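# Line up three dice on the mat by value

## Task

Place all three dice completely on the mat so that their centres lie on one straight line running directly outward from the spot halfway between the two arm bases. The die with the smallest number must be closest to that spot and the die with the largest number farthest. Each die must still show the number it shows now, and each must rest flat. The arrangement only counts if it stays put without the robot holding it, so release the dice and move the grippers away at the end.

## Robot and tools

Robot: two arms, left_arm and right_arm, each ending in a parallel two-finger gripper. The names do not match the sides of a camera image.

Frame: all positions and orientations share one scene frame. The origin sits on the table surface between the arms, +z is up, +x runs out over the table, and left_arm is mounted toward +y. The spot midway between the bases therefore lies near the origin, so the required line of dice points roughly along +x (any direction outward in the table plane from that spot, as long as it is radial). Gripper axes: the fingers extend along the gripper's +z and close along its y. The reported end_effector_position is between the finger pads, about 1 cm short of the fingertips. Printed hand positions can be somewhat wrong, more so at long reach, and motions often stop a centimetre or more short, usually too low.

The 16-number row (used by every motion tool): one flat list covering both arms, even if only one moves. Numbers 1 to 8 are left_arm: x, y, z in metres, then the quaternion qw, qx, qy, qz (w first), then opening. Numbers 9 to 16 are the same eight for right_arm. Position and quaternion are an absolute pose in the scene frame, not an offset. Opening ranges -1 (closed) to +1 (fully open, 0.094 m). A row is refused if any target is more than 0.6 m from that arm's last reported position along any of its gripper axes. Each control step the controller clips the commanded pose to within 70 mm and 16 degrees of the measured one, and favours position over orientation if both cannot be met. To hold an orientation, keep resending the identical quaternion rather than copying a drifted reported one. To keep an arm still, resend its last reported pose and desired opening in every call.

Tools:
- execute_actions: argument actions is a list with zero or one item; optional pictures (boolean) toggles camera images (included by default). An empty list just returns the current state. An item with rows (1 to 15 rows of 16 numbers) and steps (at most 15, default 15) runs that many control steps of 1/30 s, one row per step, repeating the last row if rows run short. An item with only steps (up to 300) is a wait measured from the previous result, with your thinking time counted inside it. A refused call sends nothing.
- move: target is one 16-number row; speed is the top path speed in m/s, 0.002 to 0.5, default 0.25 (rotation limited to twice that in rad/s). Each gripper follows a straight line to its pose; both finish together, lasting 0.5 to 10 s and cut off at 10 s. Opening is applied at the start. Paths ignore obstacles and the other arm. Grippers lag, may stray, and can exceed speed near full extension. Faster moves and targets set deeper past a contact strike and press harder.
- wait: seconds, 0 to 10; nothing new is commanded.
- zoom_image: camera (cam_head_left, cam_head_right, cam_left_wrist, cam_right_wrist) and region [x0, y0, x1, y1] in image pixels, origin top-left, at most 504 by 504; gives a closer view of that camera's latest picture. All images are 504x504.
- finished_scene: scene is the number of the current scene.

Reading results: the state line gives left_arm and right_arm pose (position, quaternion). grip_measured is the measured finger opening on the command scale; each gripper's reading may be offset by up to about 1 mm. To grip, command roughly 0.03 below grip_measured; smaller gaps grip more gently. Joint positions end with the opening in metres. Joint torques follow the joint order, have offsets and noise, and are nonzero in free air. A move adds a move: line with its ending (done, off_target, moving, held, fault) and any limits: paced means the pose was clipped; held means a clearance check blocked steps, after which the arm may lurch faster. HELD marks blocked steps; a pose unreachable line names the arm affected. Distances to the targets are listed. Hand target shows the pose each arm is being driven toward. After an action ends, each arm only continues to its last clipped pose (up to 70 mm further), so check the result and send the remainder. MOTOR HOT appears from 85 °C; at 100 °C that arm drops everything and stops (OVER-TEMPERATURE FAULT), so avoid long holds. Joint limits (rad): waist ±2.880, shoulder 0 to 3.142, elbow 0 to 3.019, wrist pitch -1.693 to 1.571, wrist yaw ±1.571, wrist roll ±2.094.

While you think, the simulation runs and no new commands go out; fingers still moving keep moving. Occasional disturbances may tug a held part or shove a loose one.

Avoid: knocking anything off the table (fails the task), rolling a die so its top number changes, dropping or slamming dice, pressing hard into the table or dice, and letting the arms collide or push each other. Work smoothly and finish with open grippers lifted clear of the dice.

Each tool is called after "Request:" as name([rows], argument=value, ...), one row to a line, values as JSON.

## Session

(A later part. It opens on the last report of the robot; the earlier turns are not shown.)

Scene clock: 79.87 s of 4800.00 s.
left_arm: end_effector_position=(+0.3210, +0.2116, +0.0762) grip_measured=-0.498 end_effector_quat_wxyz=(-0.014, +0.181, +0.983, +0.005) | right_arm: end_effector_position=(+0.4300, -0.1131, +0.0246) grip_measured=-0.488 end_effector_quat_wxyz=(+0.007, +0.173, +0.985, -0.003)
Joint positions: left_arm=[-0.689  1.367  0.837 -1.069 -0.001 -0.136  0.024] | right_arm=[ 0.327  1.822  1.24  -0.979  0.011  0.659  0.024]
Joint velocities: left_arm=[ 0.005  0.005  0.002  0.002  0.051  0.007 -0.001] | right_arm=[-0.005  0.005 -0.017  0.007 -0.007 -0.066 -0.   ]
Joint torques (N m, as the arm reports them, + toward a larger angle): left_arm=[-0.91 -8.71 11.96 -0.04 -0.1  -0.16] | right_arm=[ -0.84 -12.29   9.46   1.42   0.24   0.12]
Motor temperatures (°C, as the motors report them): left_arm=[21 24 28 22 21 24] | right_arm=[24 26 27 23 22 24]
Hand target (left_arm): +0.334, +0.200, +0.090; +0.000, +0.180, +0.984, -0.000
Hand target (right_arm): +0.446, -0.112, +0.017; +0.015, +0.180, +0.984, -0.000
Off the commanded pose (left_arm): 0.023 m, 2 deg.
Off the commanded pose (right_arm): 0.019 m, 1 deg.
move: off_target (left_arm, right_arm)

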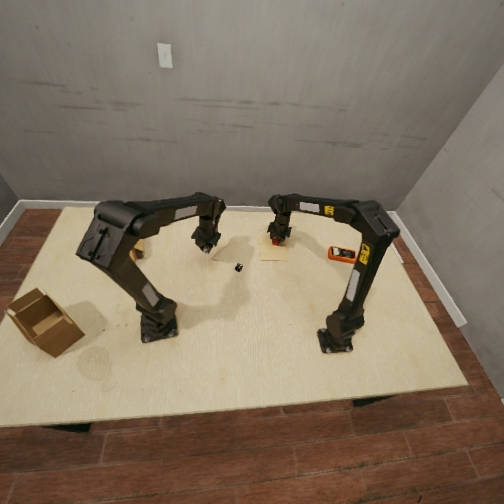

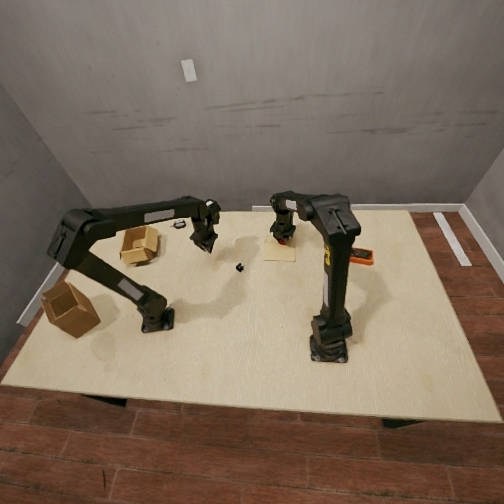

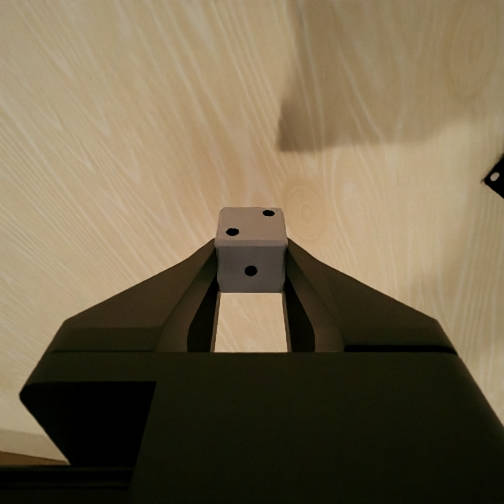

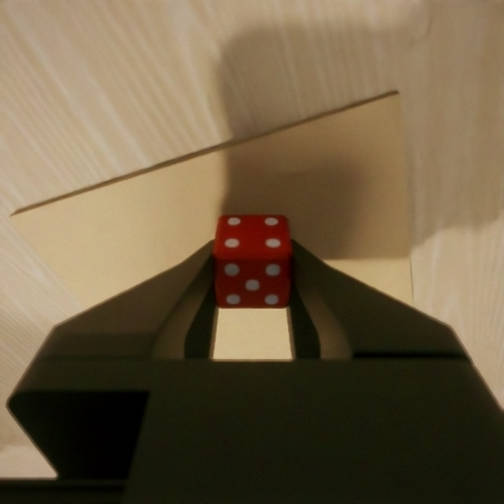

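Request:
move(target=[0.335,0.2,0.09,0,0.18,0.984,0,-0.54,0.443,-0.112,0.008,0.015,0.18,0.984,0,-0.54], speed=0.05)

Request:
move(target=[0.335,0.2,0.09,0,0.18,0.984,0,-0.54,0.443,-0.112,0.008,0.015,0.18,0.984,0,0.3])

Request:
move(target=[0.335,0.2,0.11,0,0.18,0.984,0,-0.54,0.43,-0.14,0.1,0,0.18,0.984,0,0.5])

Request:
move(target=[0.36,-0.088,0.08,0,0.18,0.984,0,-0.54,0.27,-0.34,0.12,0,0,1,0,0.5])

Scene clock: 87.90 s of 4800.00 s.
left_arm: end_effector_position=(+0.3210, +0.2116, +0.0762) grip_measured=-0.498 end_effector_quat_wxyz=(-0.014, +0.181, +0.983, +0.005) | right_arm: end_effector_position=(+0.4352, -0.1114, +0.0247) grip_measured=-0.488 end_effector_quat_wxyz=(+0.017, +0.174, +0.985, +0.002)
Joint positions: left_arm=[-0.689  1.367  0.837 -1.069 -0.001 -0.136  0.024] | right_arm=[ 0.327  1.822  1.24  -0.957  0.011  0.661  0.024]
Joint velocities: left_arm=[ 0.005  0.015 -0.002 -0.002  0.037 -0.007 -0.   ] | right_arm=[ 0.005 -0.015 -0.027 -0.012 -0.051  0.037 -0.001]
Joint torques (N m, as the arm reports them, + toward a larger angle): left_arm=[-0.73 -8.69 11.97  0.07 -0.15 -0.13] | right_arm=[ -0.67 -11.45   8.12   1.73   0.3    0.09]
Motor temperatures (°C, as the motors report them): left_arm=[21 24 29 22 21 24] | right_arm=[24 26 27 23 22 24]
Hand target (left_arm): +0.334, +0.200, +0.090; +0.000, +0.180, +0.984, -0.000
Hand target (right_arm): +0.442, -0.112, +0.008; +0.015, +0.180, +0.984, -0.000
Off the commanded pose (left_arm): 0.023 m, 2 deg.
Off the commanded pose (right_arm): 0.018 m, 1 deg.
After step 90, 4.33 s passed at rest.
move: off_target (left_arm, right_arm)

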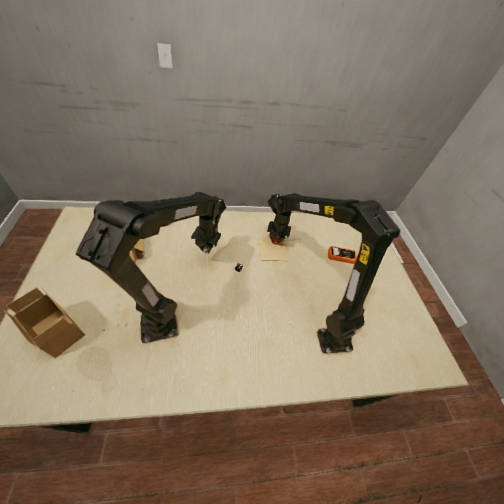

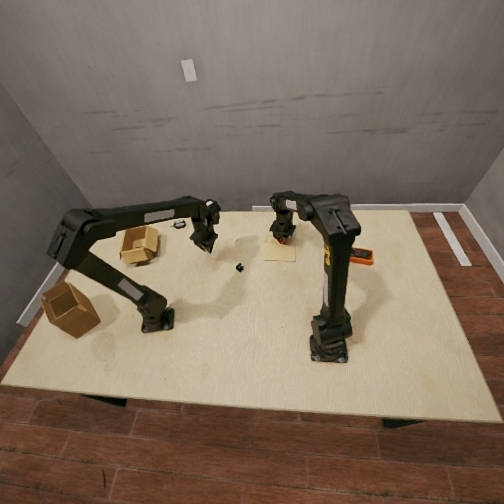

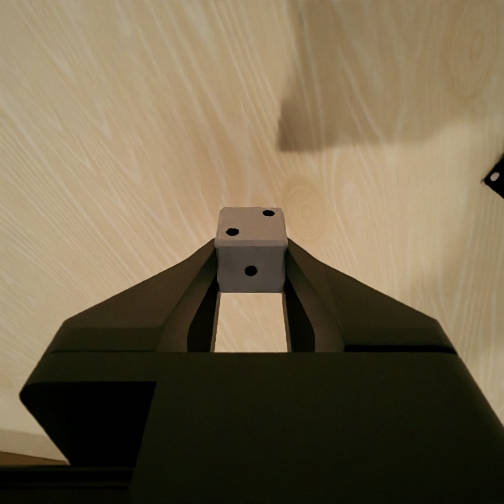

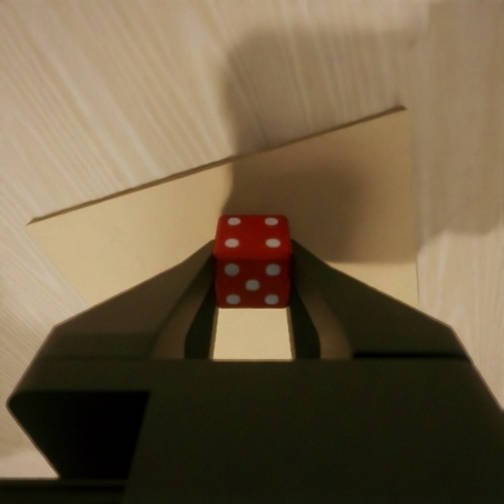

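Scene clock: 88.60 s of 4800.00 s.
left_arm: end_effector_position=(+0.3210, +0.2116, +0.0762) grip_measured=-0.498 end_effector_quat_wxyz=(-0.014, +0.181, +0.983, +0.005) | right_arm: end_effector_position=(+0.4356, -0.1113, +0.0221) grip_measured=+0.299 end_effector_quat_wxyz=(+0.016, +0.175, +0.985, +0.002)
Joint positions: left_arm=[-0.689  1.367  0.837 -1.069 -0.001 -0.136  0.024] | right_arm=[ 0.327  1.827  1.239 -0.952  0.012  0.663  0.061]
Joint velocities: left_arm=[ 0.005 -0.005 -0.007 -0.012 -0.037 -0.037 -0.   ] | right_arm=[-0.015 -0.015  0.017  0.012 -0.066 -0.125  0.   ]
Joint torques (N m, as the arm reports them, + toward a larger angle): left_arm=[-0.37 -9.08 11.87  0.08 -0.1  -0.11] | right_arm=[ -0.03 -12.13   8.17   1.47   0.26   0.11]
Motor temperatures (°C, as the motors report them): left_arm=[21 24 29 22 21 24] | right_arm=[24 26 27 23 22 24]
Hand target (left_arm): +0.334, +0.200, +0.090; +0.000, +0.180, +0.984, -0.000
Hand target (right_arm): +0.443, -0.112, +0.008; +0.015, +0.180, +0.984, -0.000
Off the commanded pose (left_arm): 0.023 m, 2 deg.
Off the commanded pose (right_arm): 0.016 m, 1 deg.
move: off_target (left_arm, right_arm)

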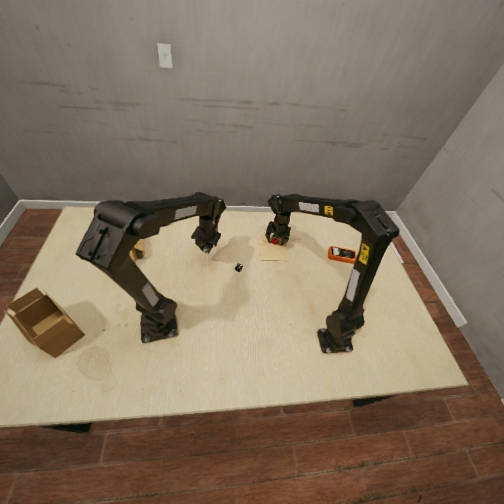

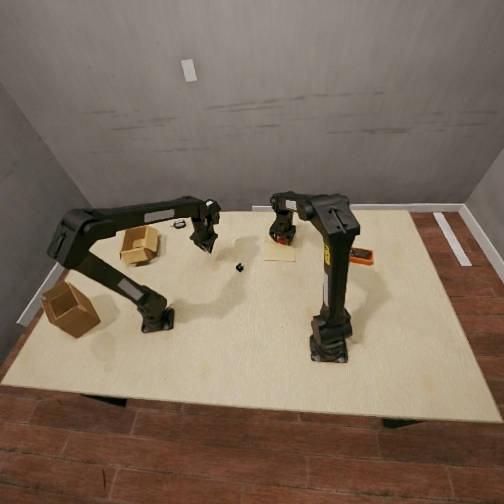

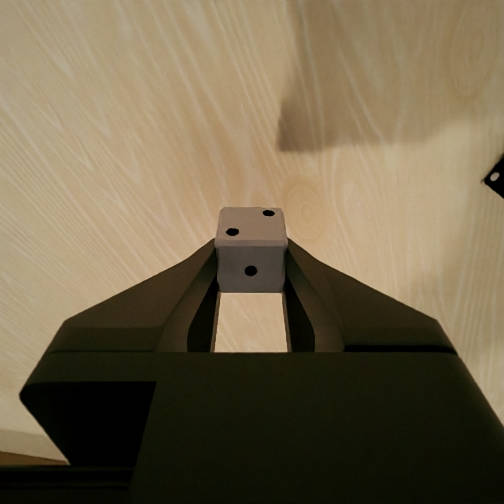

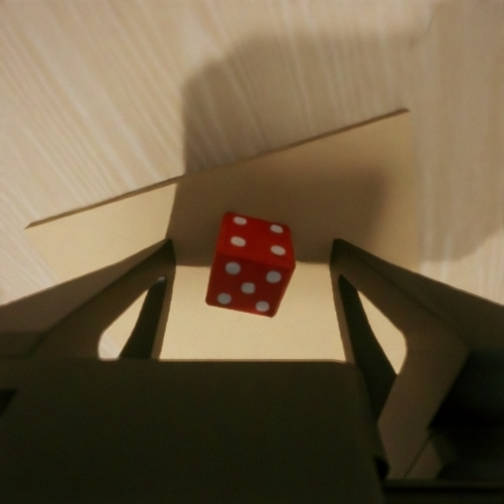

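Scene clock: 89.50 s of 4800.00 s.
left_arm: end_effector_position=(+0.3207, +0.2117, +0.0891) grip_measured=-0.498 end_effector_quat_wxyz=(-0.022, +0.181, +0.983, +0.008) | right_arm: end_effector_position=(+0.4193, -0.1423, +0.0883) grip_measured=+0.498 end_effector_quat_wxyz=(-0.008, +0.183, +0.983, -0.006)
Joint positions: left_arm=[-0.689  1.359  0.867 -1.126 -0.001 -0.136  0.024] | right_arm=[ 0.274  1.714  1.277 -1.153  0.004  0.626  0.07 ]
Joint velocities: left_arm=[-0.015 -0.015 -0.002  0.007 -0.066  0.022 -0.001] | right_arm=[-0.005  0.024  0.002 -0.017  0.007 -0.022 -0.   ]
Joint torques (N m, as the arm reports them, + toward a larger angle): left_arm=[ -0.3  -11.    12.25   0.    -0.1   -0.14] | right_arm=[ -1.11 -13.39  10.06  -0.24   0.02  -0.09]
Motor temperatures (°C, as the motors report them): left_arm=[21 24 29 22 21 24] | right_arm=[24 26 27 23 22 24]
Hand target (left_arm): +0.334, +0.200, +0.110; +0.000, +0.180, +0.984, -0.000
Hand target (right_arm): +0.429, -0.140, +0.100; +0.000, +0.179, +0.984, -0.000
Off the commanded pose (left_arm): 0.028 m, 3 deg.
Off the commanded pose (right_arm): 0.016 m, 1 deg.
move: off_target (left_arm, right_arm)

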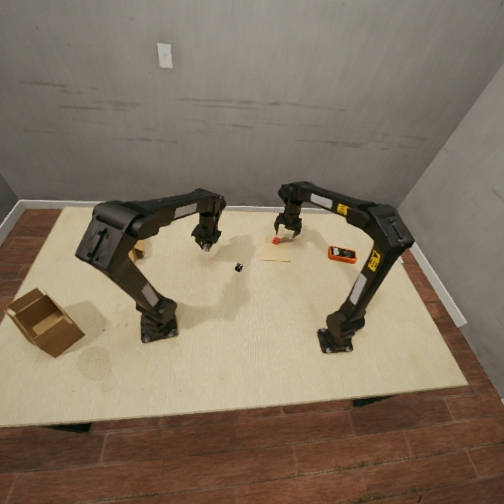

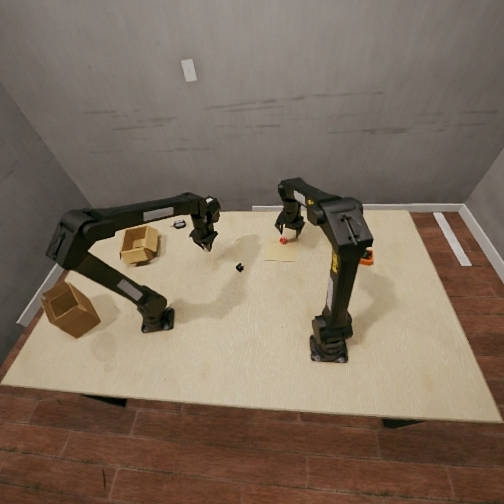

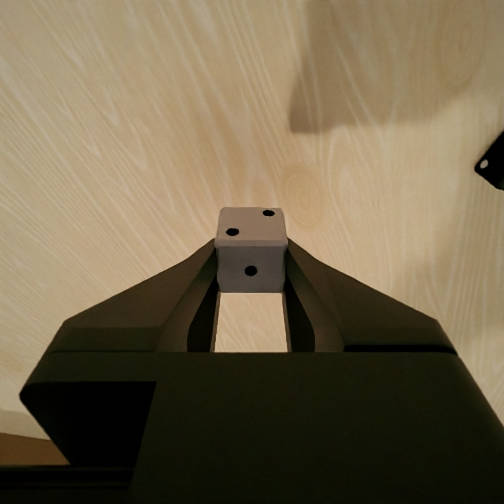

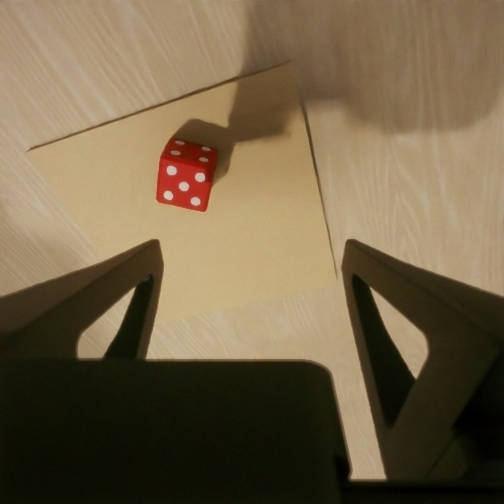

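Scene clock: 91.37 s of 4800.00 s.
left_arm: end_effector_position=(+0.3504, -0.0720, +0.0630) grip_measured=-0.498 end_effector_quat_wxyz=(-0.018, +0.185, +0.982, +0.014) | right_arm: end_effector_position=(+0.2716, -0.3415, +0.1154) grip_measured=+0.498 end_effector_quat_wxyz=(-0.001, +0.006, +1.000, -0.004)
Joint positions: left_arm=[-1.13   1.908  1.486 -1.193  0.004 -0.567  0.024] | right_arm=[-0.212  1.284  0.876 -1.163  0.008 -0.216  0.07 ]
Joint velocities: left_arm=[-0.015 -0.024 -0.002  0.002  0.022  0.037  0.   ] | right_arm=[-0.015 -0.015  0.007 -0.007 -0.022 -0.037  0.   ]
Joint torques (N m, as the arm reports them, + toward a larger angle): left_arm=[  0.52 -18.7   12.82  -0.1   -0.31  -0.15] | right_arm=[-0.02 -8.93  7.91 -0.23 -0.04 -0.02]
Motor temperatures (°C, as the motors report them): left_arm=[21 24 29 22 21 24] | right_arm=[24 26 27 23 22 24]
Hand target (left_arm): +0.361, -0.085, +0.082; -0.002, +0.180, +0.984, +0.002
Hand target (right_arm): +0.268, -0.340, +0.118; -0.004, +0.000, +1.000, -0.002
Off the commanded pose (left_arm): 0.025 m, 3 deg.
Off the commanded pose (right_arm): 0.005 m, 1 deg.
move: off_target (left_arm)

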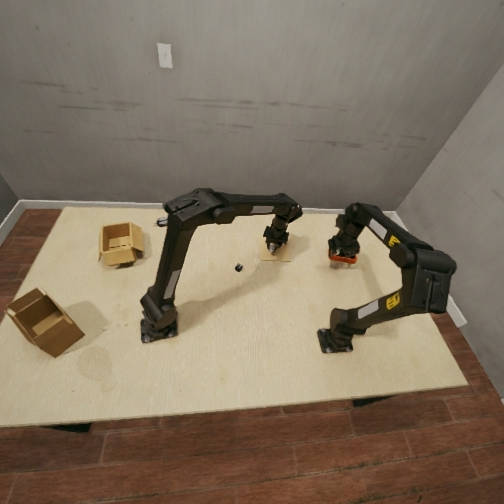

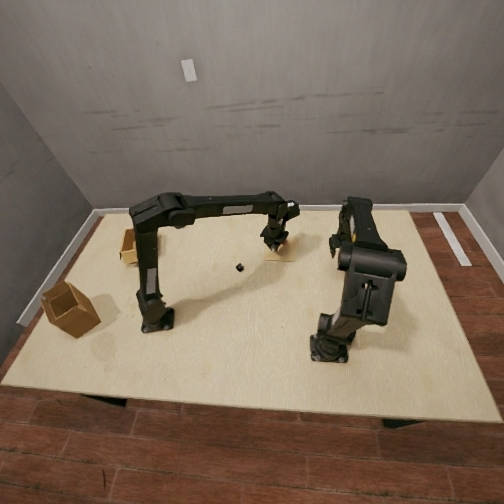

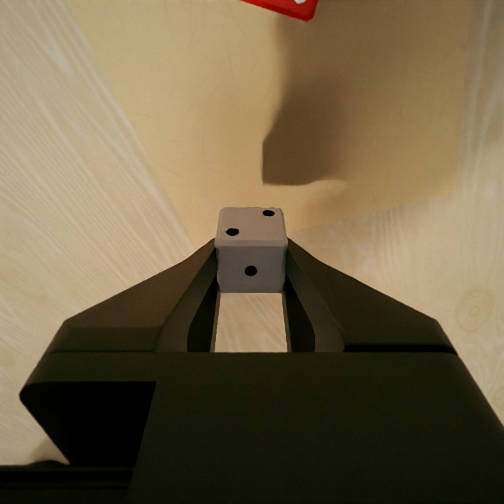

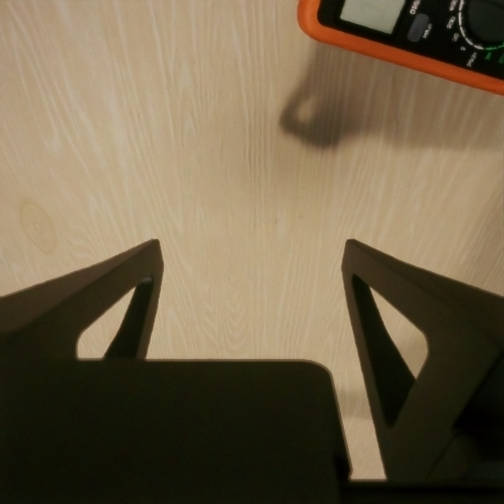

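Request:
move(target=[0.356,-0.094,0.022,0.01,0.18,0.984,-0.01,-0.54,0.27,-0.34,0.12,0,0,1,0,0.5], speed=0.07)

Scene clock: 101.20 s of 4800.00 s.
left_arm: end_effector_position=(+0.3597, -0.0868, +0.0253) grip_measured=-0.498 end_effector_quat_wxyz=(+0.005, +0.180, +0.984, -0.006) | right_arm: end_effector_position=(+0.2718, -0.3406, +0.1154) grip_measured=+0.498 end_effector_quat_wxyz=(-0.001, +0.004, +1.000, -0.001)
Joint positions: left_arm=[-1.132  1.958  1.455 -1.052  0.003 -0.582  0.024] | right_arm=[-0.212  1.284  0.876 -1.163  0.003 -0.221  0.07 ]
Joint velocities: left_arm=[-0.005 -0.015 -0.012 -0.017  0.066  0.037 -0.   ] | right_arm=[ 0.005 -0.024  0.007  0.017 -0.007  0.022 -0.   ]
Joint torques (N m, as the arm reports them, + toward a larger angle): left_arm=[ -0.79 -18.34   7.88   1.41  -0.26  -0.19] | right_arm=[-0.22 -9.03  8.   -0.07 -0.07 -0.07]
Motor temperatures (°C, as the motors report them): left_arm=[21 25 30 22 21 24] | right_arm=[24 26 27 23 22 24]
Hand target (left_arm): +0.356, -0.094, +0.022; +0.010, +0.180, +0.983, -0.010
Hand target (right_arm): +0.270, -0.340, +0.120; +0.000, +0.000, +1.000, +0.000
Off the commanded pose (left_arm): 0.009 m, 1 deg.
Off the commanded pose (right_arm): 0.005 m, 0 deg.
After step 90, 5.87 s passed at rest.
move: done

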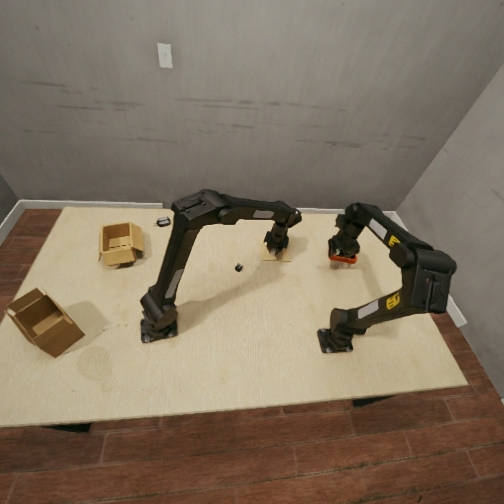

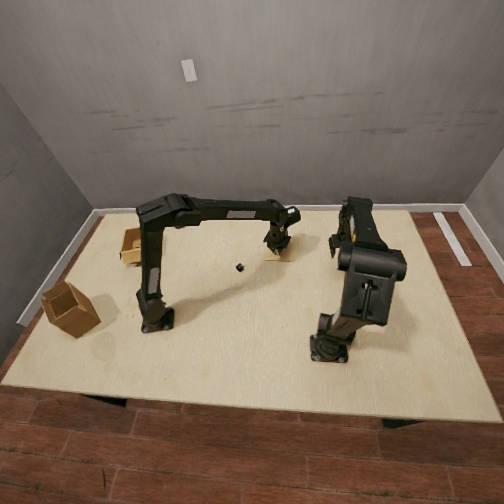

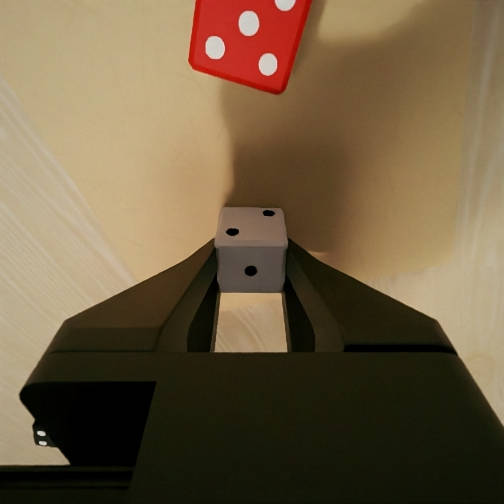

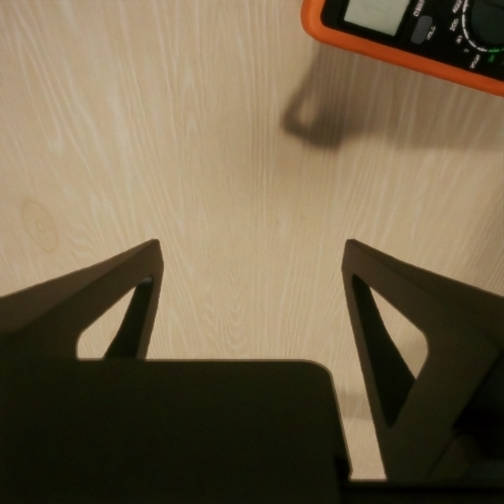

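Request:
move(target=[0.352,-0.091,0.01,0.005,0.18,0.984,-0.005,-0.54,0.27,-0.34,0.12,0,0,1,0,0.5], speed=0.04)

Scene clock: 104.87 s of 4800.00 s.
left_arm: end_effector_position=(+0.3596, -0.0867, +0.0246) grip_measured=-0.498 end_effector_quat_wxyz=(+0.005, +0.178, +0.984, -0.007) | right_arm: end_effector_position=(+0.2718, -0.3406, +0.1154) grip_measured=+0.498 end_effector_quat_wxyz=(-0.001, +0.003, +1.000, -0.001)
Joint positions: left_arm=[-1.132  1.958  1.452 -1.048  0.003 -0.585  0.024] | right_arm=[-0.212  1.284  0.876 -1.163  0.003 -0.221  0.07 ]
Joint velocities: left_arm=[ 0.005 -0.015 -0.012 -0.027  0.007 -0.022  0.001] | right_arm=[-0.015  0.015  0.002  0.007  0.007  0.081 -0.001]
Joint torques (N m, as the arm reports them, + toward a larger angle): left_arm=[ -0.64 -17.68   6.58   1.78  -0.3   -0.18] | right_arm=[-0.48 -8.66  8.05 -0.05 -0.05 -0.04]
Motor temperatures (°C, as the motors report them): left_arm=[21 26 29 22 21 24] | right_arm=[24 26 27 23 22 24]
Hand target (left_arm): +0.352, -0.091, +0.010; +0.005, +0.180, +0.984, -0.005
Hand target (right_arm): +0.270, -0.340, +0.120; +0.000, -0.000, +1.000, -0.000
Off the commanded pose (left_arm): 0.017 m, 0 deg.
Off the commanded pose (right_arm): 0.005 m, 0 deg.
move: off_target (left_arm)

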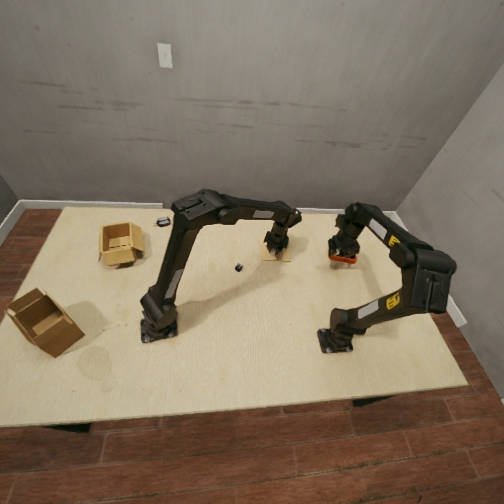

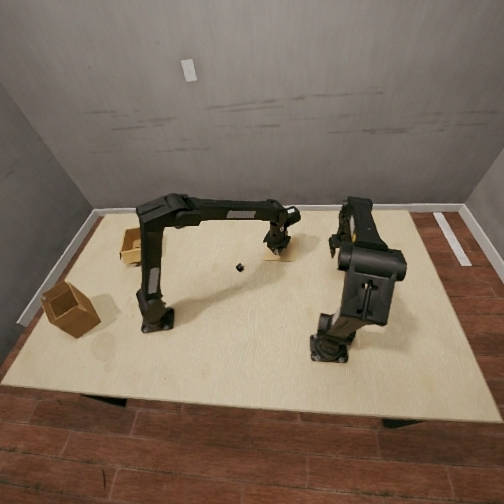

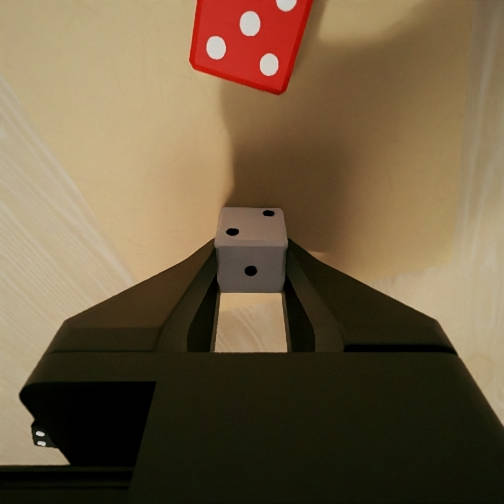

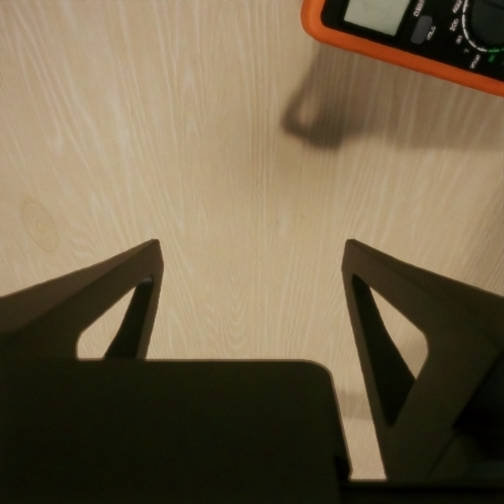

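Request:
move(target=[0.358,-0.089,0.021,0.005,0.18,0.984,-0.005,0.3,0.27,-0.34,0.12,0,0,1,0,0.5], speed=0.04)

Request:
move(target=[0.36,-0.08,0.09,0,0.18,0.984,0,0.6,0.27,-0.34,0.12,0,0,1,0,0.5])

Request:
move(target=[0.295,0.06,0.065,0,0.25,0.968,0,1,0.27,-0.34,0.12,0,0,1,0,0.5])

Scene clock: 111.97 s of 4800.00 s.
left_arm: end_effector_position=(+0.3592, -0.0861, +0.0229) grip_measured=+0.298 end_effector_quat_wxyz=(+0.004, +0.178, +0.984, -0.006) | right_arm: end_effector_position=(+0.2718, -0.3406, +0.1154) grip_measured=+0.498 end_effector_quat_wxyz=(-0.001, +0.003, +1.000, -0.001)
Joint positions: left_arm=[-1.132  1.96   1.451 -1.048  0.003 -0.585  0.061] | right_arm=[-0.212  1.284  0.876 -1.163  0.003 -0.221  0.07 ]
Joint velocities: left_arm=[ 0.005  0.024  0.002 -0.017 -0.051 -0.095 -0.   ] | right_arm=[-0.005  0.015 -0.012  0.007  0.007 -0.066 -0.001]
Joint torques (N m, as the arm reports them, + toward a larger angle): left_arm=[  0.21 -19.11   8.34   0.82  -0.28  -0.1 ] | right_arm=[ 0.09 -8.39  8.11 -0.03 -0.06 -0.03]
Motor temperatures (°C, as the motors report them): left_arm=[21 26 28 22 21 24] | right_arm=[24 25 27 23 22 24]
Hand target (left_arm): +0.358, -0.089, +0.021; +0.005, +0.180, +0.984, -0.005
Hand target (right_arm): +0.270, -0.340, +0.120; +0.000, +0.000, +1.000, -0.000
Off the commanded pose (left_arm): 0.004 m, 0 deg.
Off the commanded pose (right_arm): 0.005 m, 0 deg.
After step 90, 3.40 s passed at rest.
move: done

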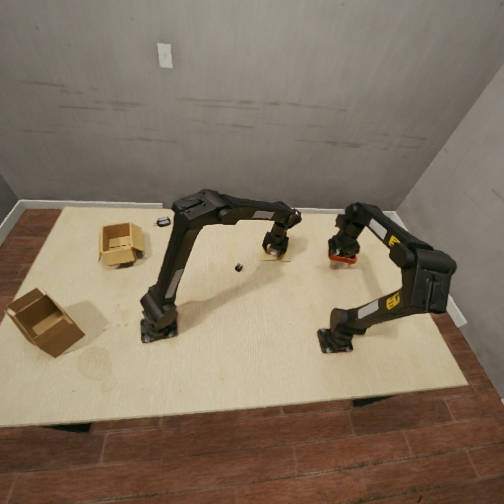

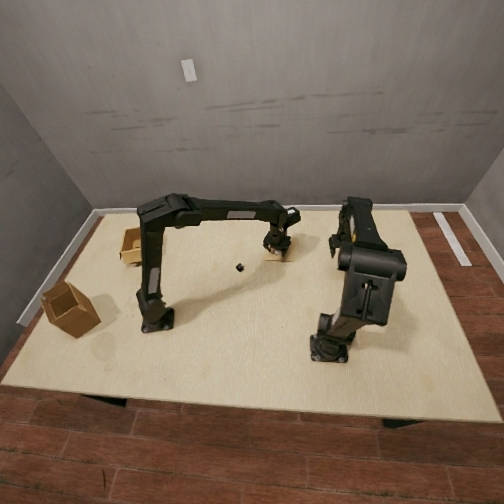

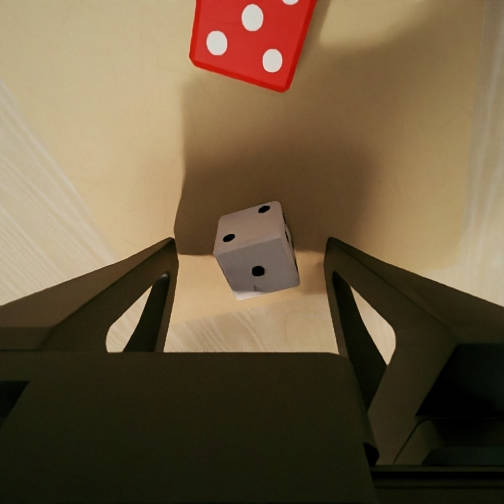

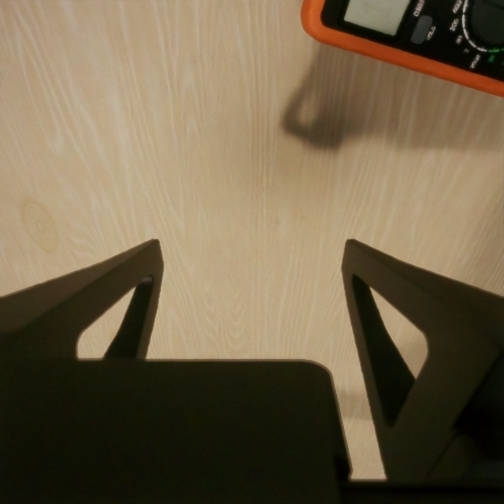

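Scene clock: 112.87 s of 4800.00 s.
left_arm: end_effector_position=(+0.3473, -0.0697, +0.0696) grip_measured=+0.598 end_effector_quat_wxyz=(-0.015, +0.178, +0.984, +0.013) | right_arm: end_effector_position=(+0.2718, -0.3406, +0.1154) grip_measured=+0.498 end_effector_quat_wxyz=(-0.001, +0.003, +1.000, -0.001)
Joint positions: left_arm=[-1.132  1.889  1.476 -1.196  0.003 -0.585  0.075] | right_arm=[-0.212  1.284  0.876 -1.163  0.003 -0.221  0.07 ]
Joint velocities: left_arm=[-0.005  0.005 -0.002  0.027 -0.066  0.022  0.   ] | right_arm=[-0.005  0.015  0.007  0.012 -0.051 -0.022 -0.001]
Joint torques (N m, as the arm reports them, + toward a larger angle): left_arm=[  1.1  -19.26  12.15  -0.13  -0.32   0.07] | right_arm=[-0.2  -8.64  8.08 -0.17 -0.06 -0.06]
Motor temperatures (°C, as the motors report them): left_arm=[21 26 28 22 21 24] | right_arm=[24 25 27 23 22 24]
Hand target (left_arm): +0.359, -0.079, +0.090; +0.000, +0.180, +0.984, -0.000
Hand target (right_arm): +0.270, -0.340, +0.120; +0.000, +0.000, +1.000, -0.000
Off the commanded pose (left_arm): 0.026 m, 2 deg.
Off the commanded pose (right_arm): 0.005 m, 0 deg.
move: off_target (left_arm)

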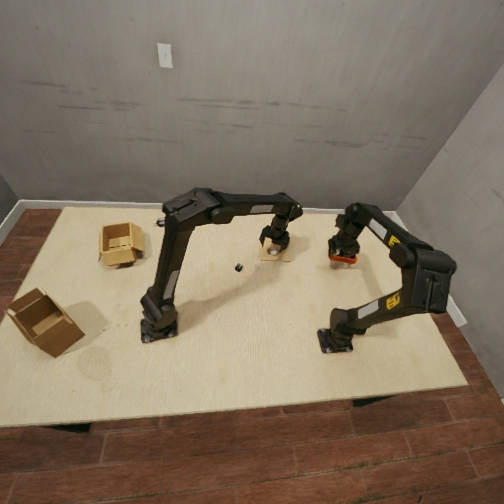

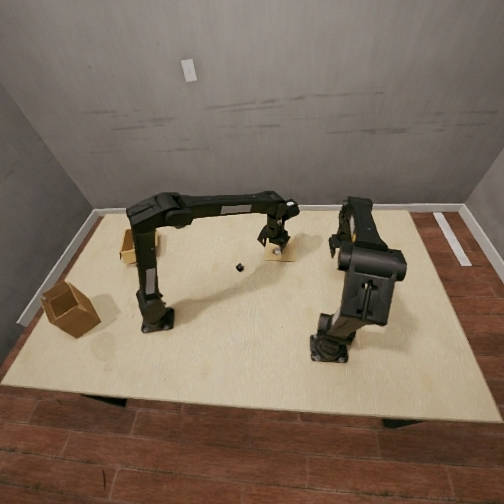

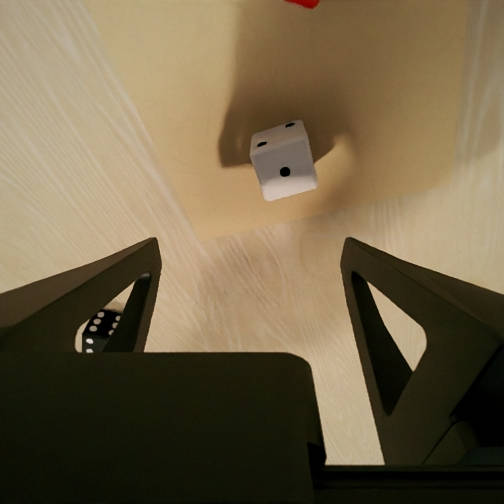

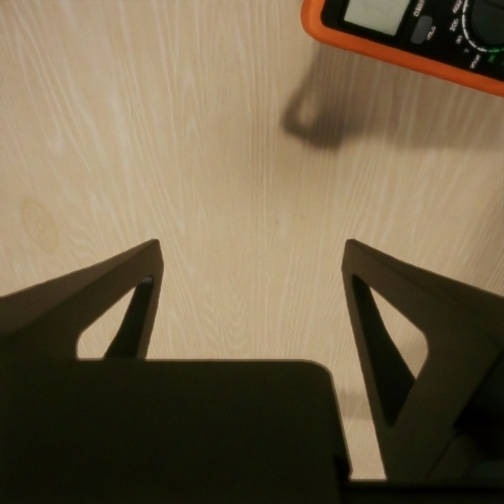

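Scene clock: 113.97 s of 4800.00 s.
left_arm: end_effector_position=(+0.2894, +0.0623, +0.0626) grip_measured=+1.000 end_effector_quat_wxyz=(-0.008, +0.247, +0.969, +0.006) | right_arm: end_effector_position=(+0.2718, -0.3406, +0.1154) grip_measured=+0.498 end_effector_quat_wxyz=(-0.001, +0.003, +1.000, -0.001)
Joint positions: left_arm=[-1.057  1.56   1.004 -1.034 -0.    -0.369  0.094] | right_arm=[-0.212  1.284  0.876 -1.163  0.003 -0.221  0.07 ]
Joint velocities: left_arm=[ 0.005  0.005 -0.007 -0.007  0.037 -0.051  0.   ] | right_arm=[-0.005 -0.005 -0.022 -0.017 -0.007  0.037  0.001]
Joint torques (N m, as the arm reports them, + toward a larger angle): left_arm=[  0.86 -12.67   7.93   1.24  -0.18   0.05] | right_arm=[-0.46 -8.7   8.06  0.01 -0.03 -0.07]
Motor temperatures (°C, as the motors report them): left_arm=[21 26 28 22 21 24] | right_arm=[24 25 27 23 22 24]
Hand target (left_arm): +0.294, +0.060, +0.064; +0.001, +0.250, +0.968, -0.000
Hand target (right_arm): +0.270, -0.340, +0.120; +0.000, +0.000, +1.000, -0.000
Off the commanded pose (left_arm): 0.006 m, 1 deg.
Off the commanded pose (right_arm): 0.005 m, 0 deg.
move: done

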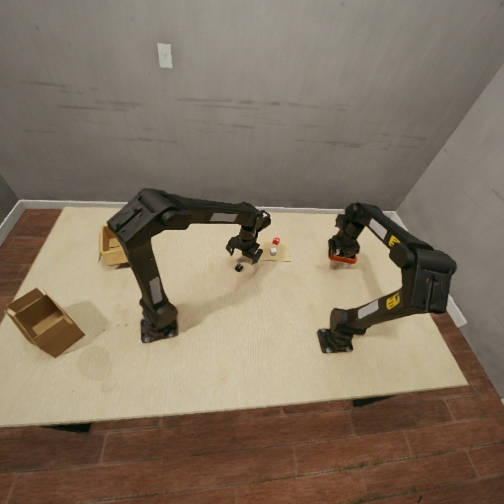

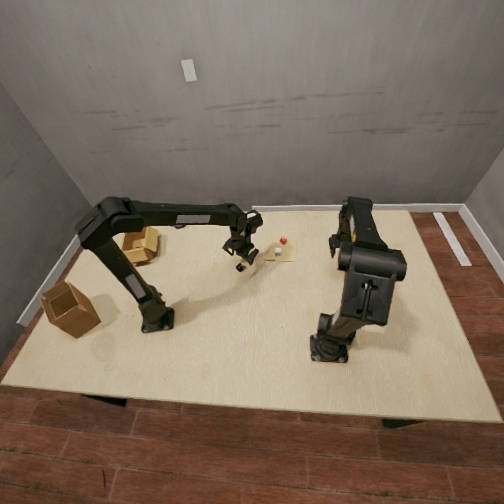

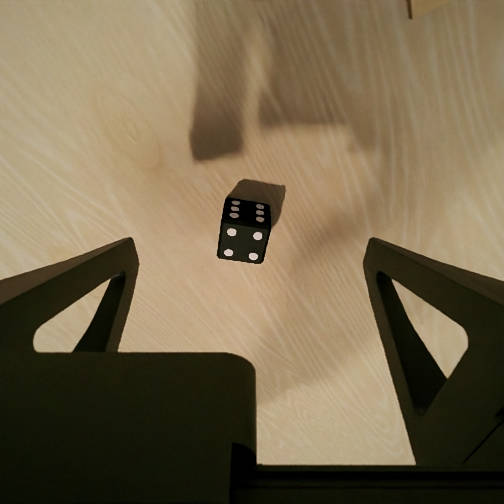

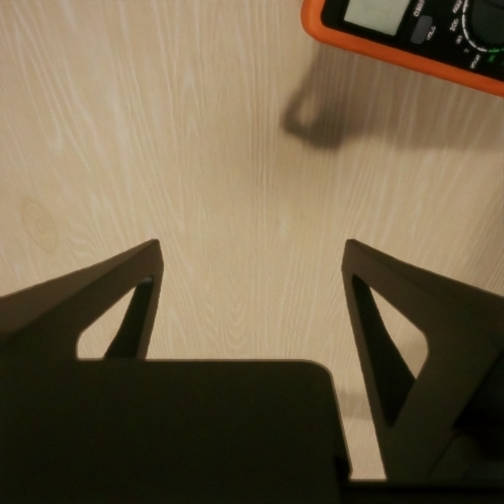

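Request:
move(target=[0.275,0.074,0.014,0,0.317,0.948,0,1,0.27,-0.34,0.12,0,0,1,0,0.5], speed=0.1)

Request:
move(target=[0.275,0.074,0.014,0,0.317,0.948,0,-0.54,0.27,-0.34,0.12,0,0,1,0,0.5])

Scene clock: 121.27 s of 4800.00 s.
left_arm: end_effector_position=(+0.2746, +0.0798, +0.0148) grip_measured=+1.000 end_effector_quat_wxyz=(-0.007, +0.307, +0.952, +0.004) | right_arm: end_effector_position=(+0.2718, -0.3406, +0.1154) grip_measured=+0.498 end_effector_quat_wxyz=(-0.001, +0.003, +1.000, -0.001)
Joint positions: left_arm=[-1.057  1.586  0.881 -0.882 -0.    -0.244  0.094] | right_arm=[-0.212  1.284  0.876 -1.163  0.003 -0.221  0.07 ]
Joint velocities: left_arm=[-0.005  0.015  0.002 -0.017  0.007 -0.022  0.   ] | right_arm=[-0.034  0.005 -0.012 -0.002 -0.037 -0.037  0.   ]
Joint torques (N m, as the arm reports them, + toward a larger angle): left_arm=[ -0.24 -11.82   6.81   1.19  -0.18   0.07] | right_arm=[-0.24 -8.69  8.22 -0.11 -0.09 -0.02]
Motor temperatures (°C, as the motors report them): left_arm=[21 26 28 22 21 24] | right_arm=[24 25 27 23 22 24]
Hand target (left_arm): +0.275, +0.074, +0.014; -0.000, +0.317, +0.948, +0.000
Hand target (right_arm): +0.270, -0.340, +0.120; +0.000, +0.000, +1.000, -0.000
Off the commanded pose (left_arm): 0.006 m, 2 deg.
Off the commanded pose (right_arm): 0.005 m, 0 deg.
After step 90, 3.20 s passed at rest.
move: done

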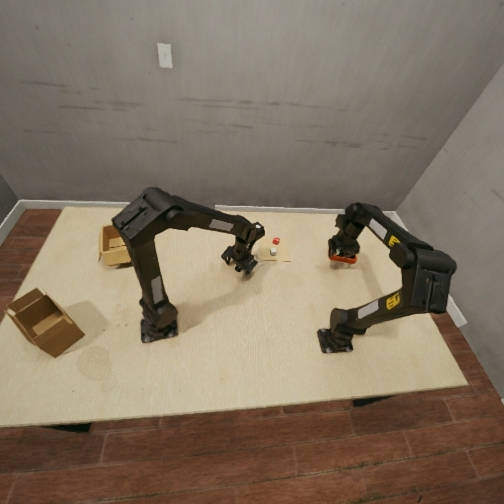

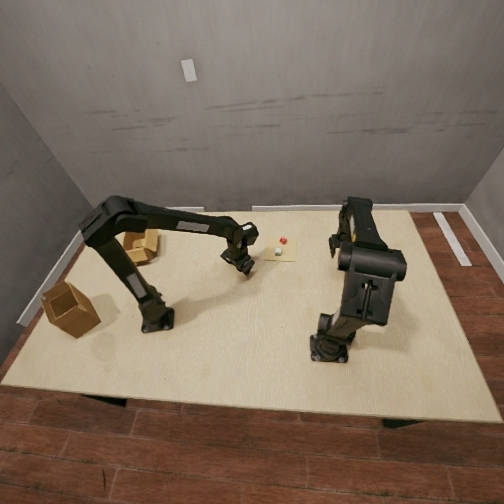

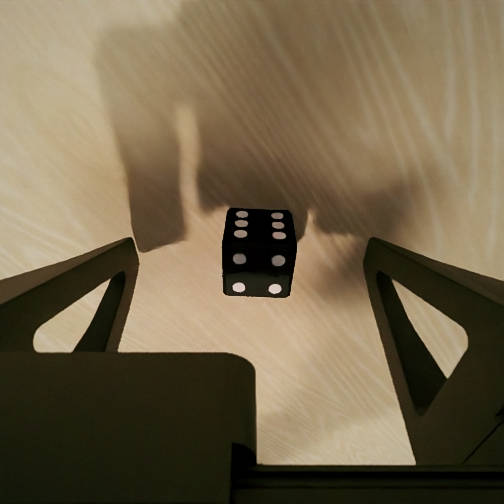

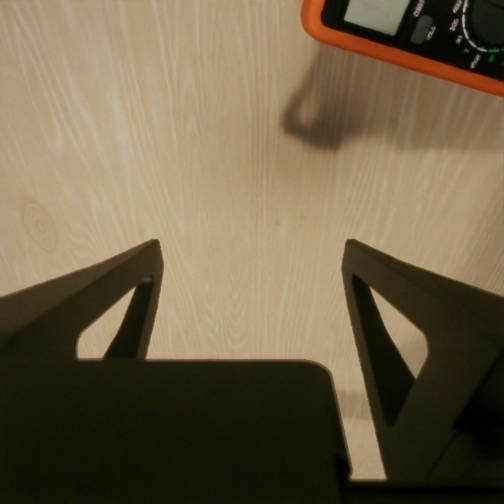

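Scene clock: 121.97 s of 4800.00 s.
left_arm: end_effector_position=(+0.2746, +0.0798, +0.0148) grip_measured=-0.498 end_effector_quat_wxyz=(-0.007, +0.308, +0.951, +0.004) | right_arm: end_effector_position=(+0.2718, -0.3406, +0.1154) grip_measured=+0.498 end_effector_quat_wxyz=(-0.001, +0.003, +1.000, -0.001)
Joint positions: left_arm=[-1.057  1.586  0.881 -0.882 -0.    -0.242  0.024] | right_arm=[-0.212  1.284  0.876 -1.163  0.003 -0.221  0.07 ]
Joint velocities: left_arm=[-0.005 -0.015 -0.002 -0.022 -0.022 -0.037 -0.   ] | right_arm=[-0.015  0.024 -0.002 -0.027 -0.007  0.007 -0.001]
Joint torques (N m, as the arm reports them, + toward a larger angle): left_arm=[ -0.19 -12.01   7.17   1.06  -0.19   0.1 ] | right_arm=[-0.47 -8.65  8.06 -0.01 -0.05 -0.02]
Motor temperatures (°C, as the motors report them): left_arm=[21 26 27 22 21 24] | right_arm=[24 25 27 23 22 24]
Hand target (left_arm): +0.275, +0.074, +0.014; -0.000, +0.317, +0.948, +0.000
Hand target (right_arm): +0.270, -0.340, +0.120; +0.000, +0.000, +1.000, -0.000
Off the commanded pose (left_arm): 0.006 m, 1 deg.
Off the commanded pose (right_arm): 0.005 m, 0 deg.
move: done

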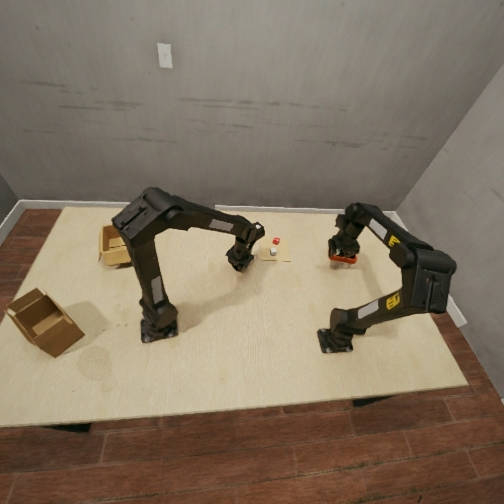

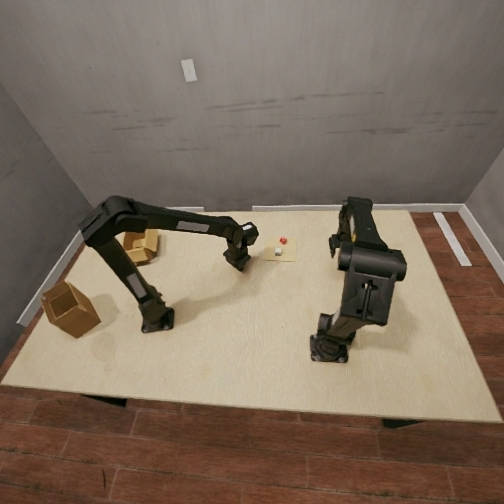

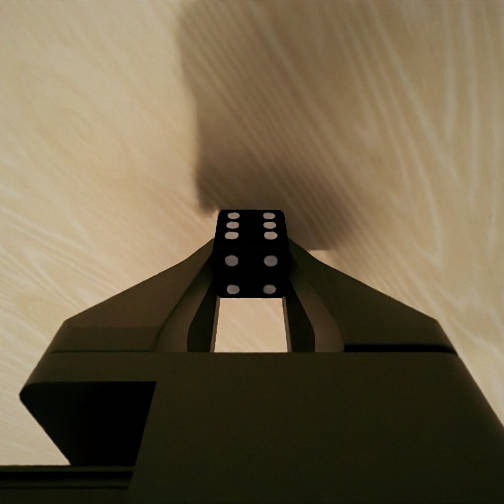

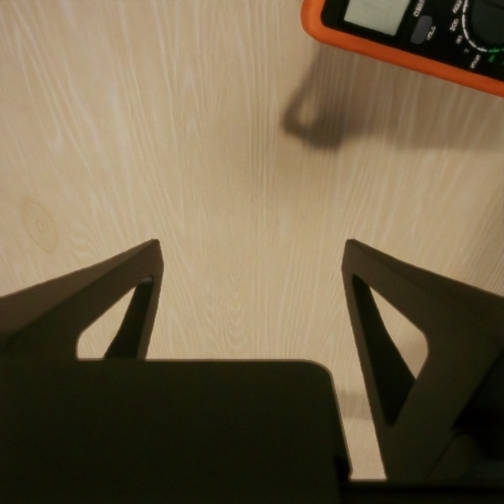

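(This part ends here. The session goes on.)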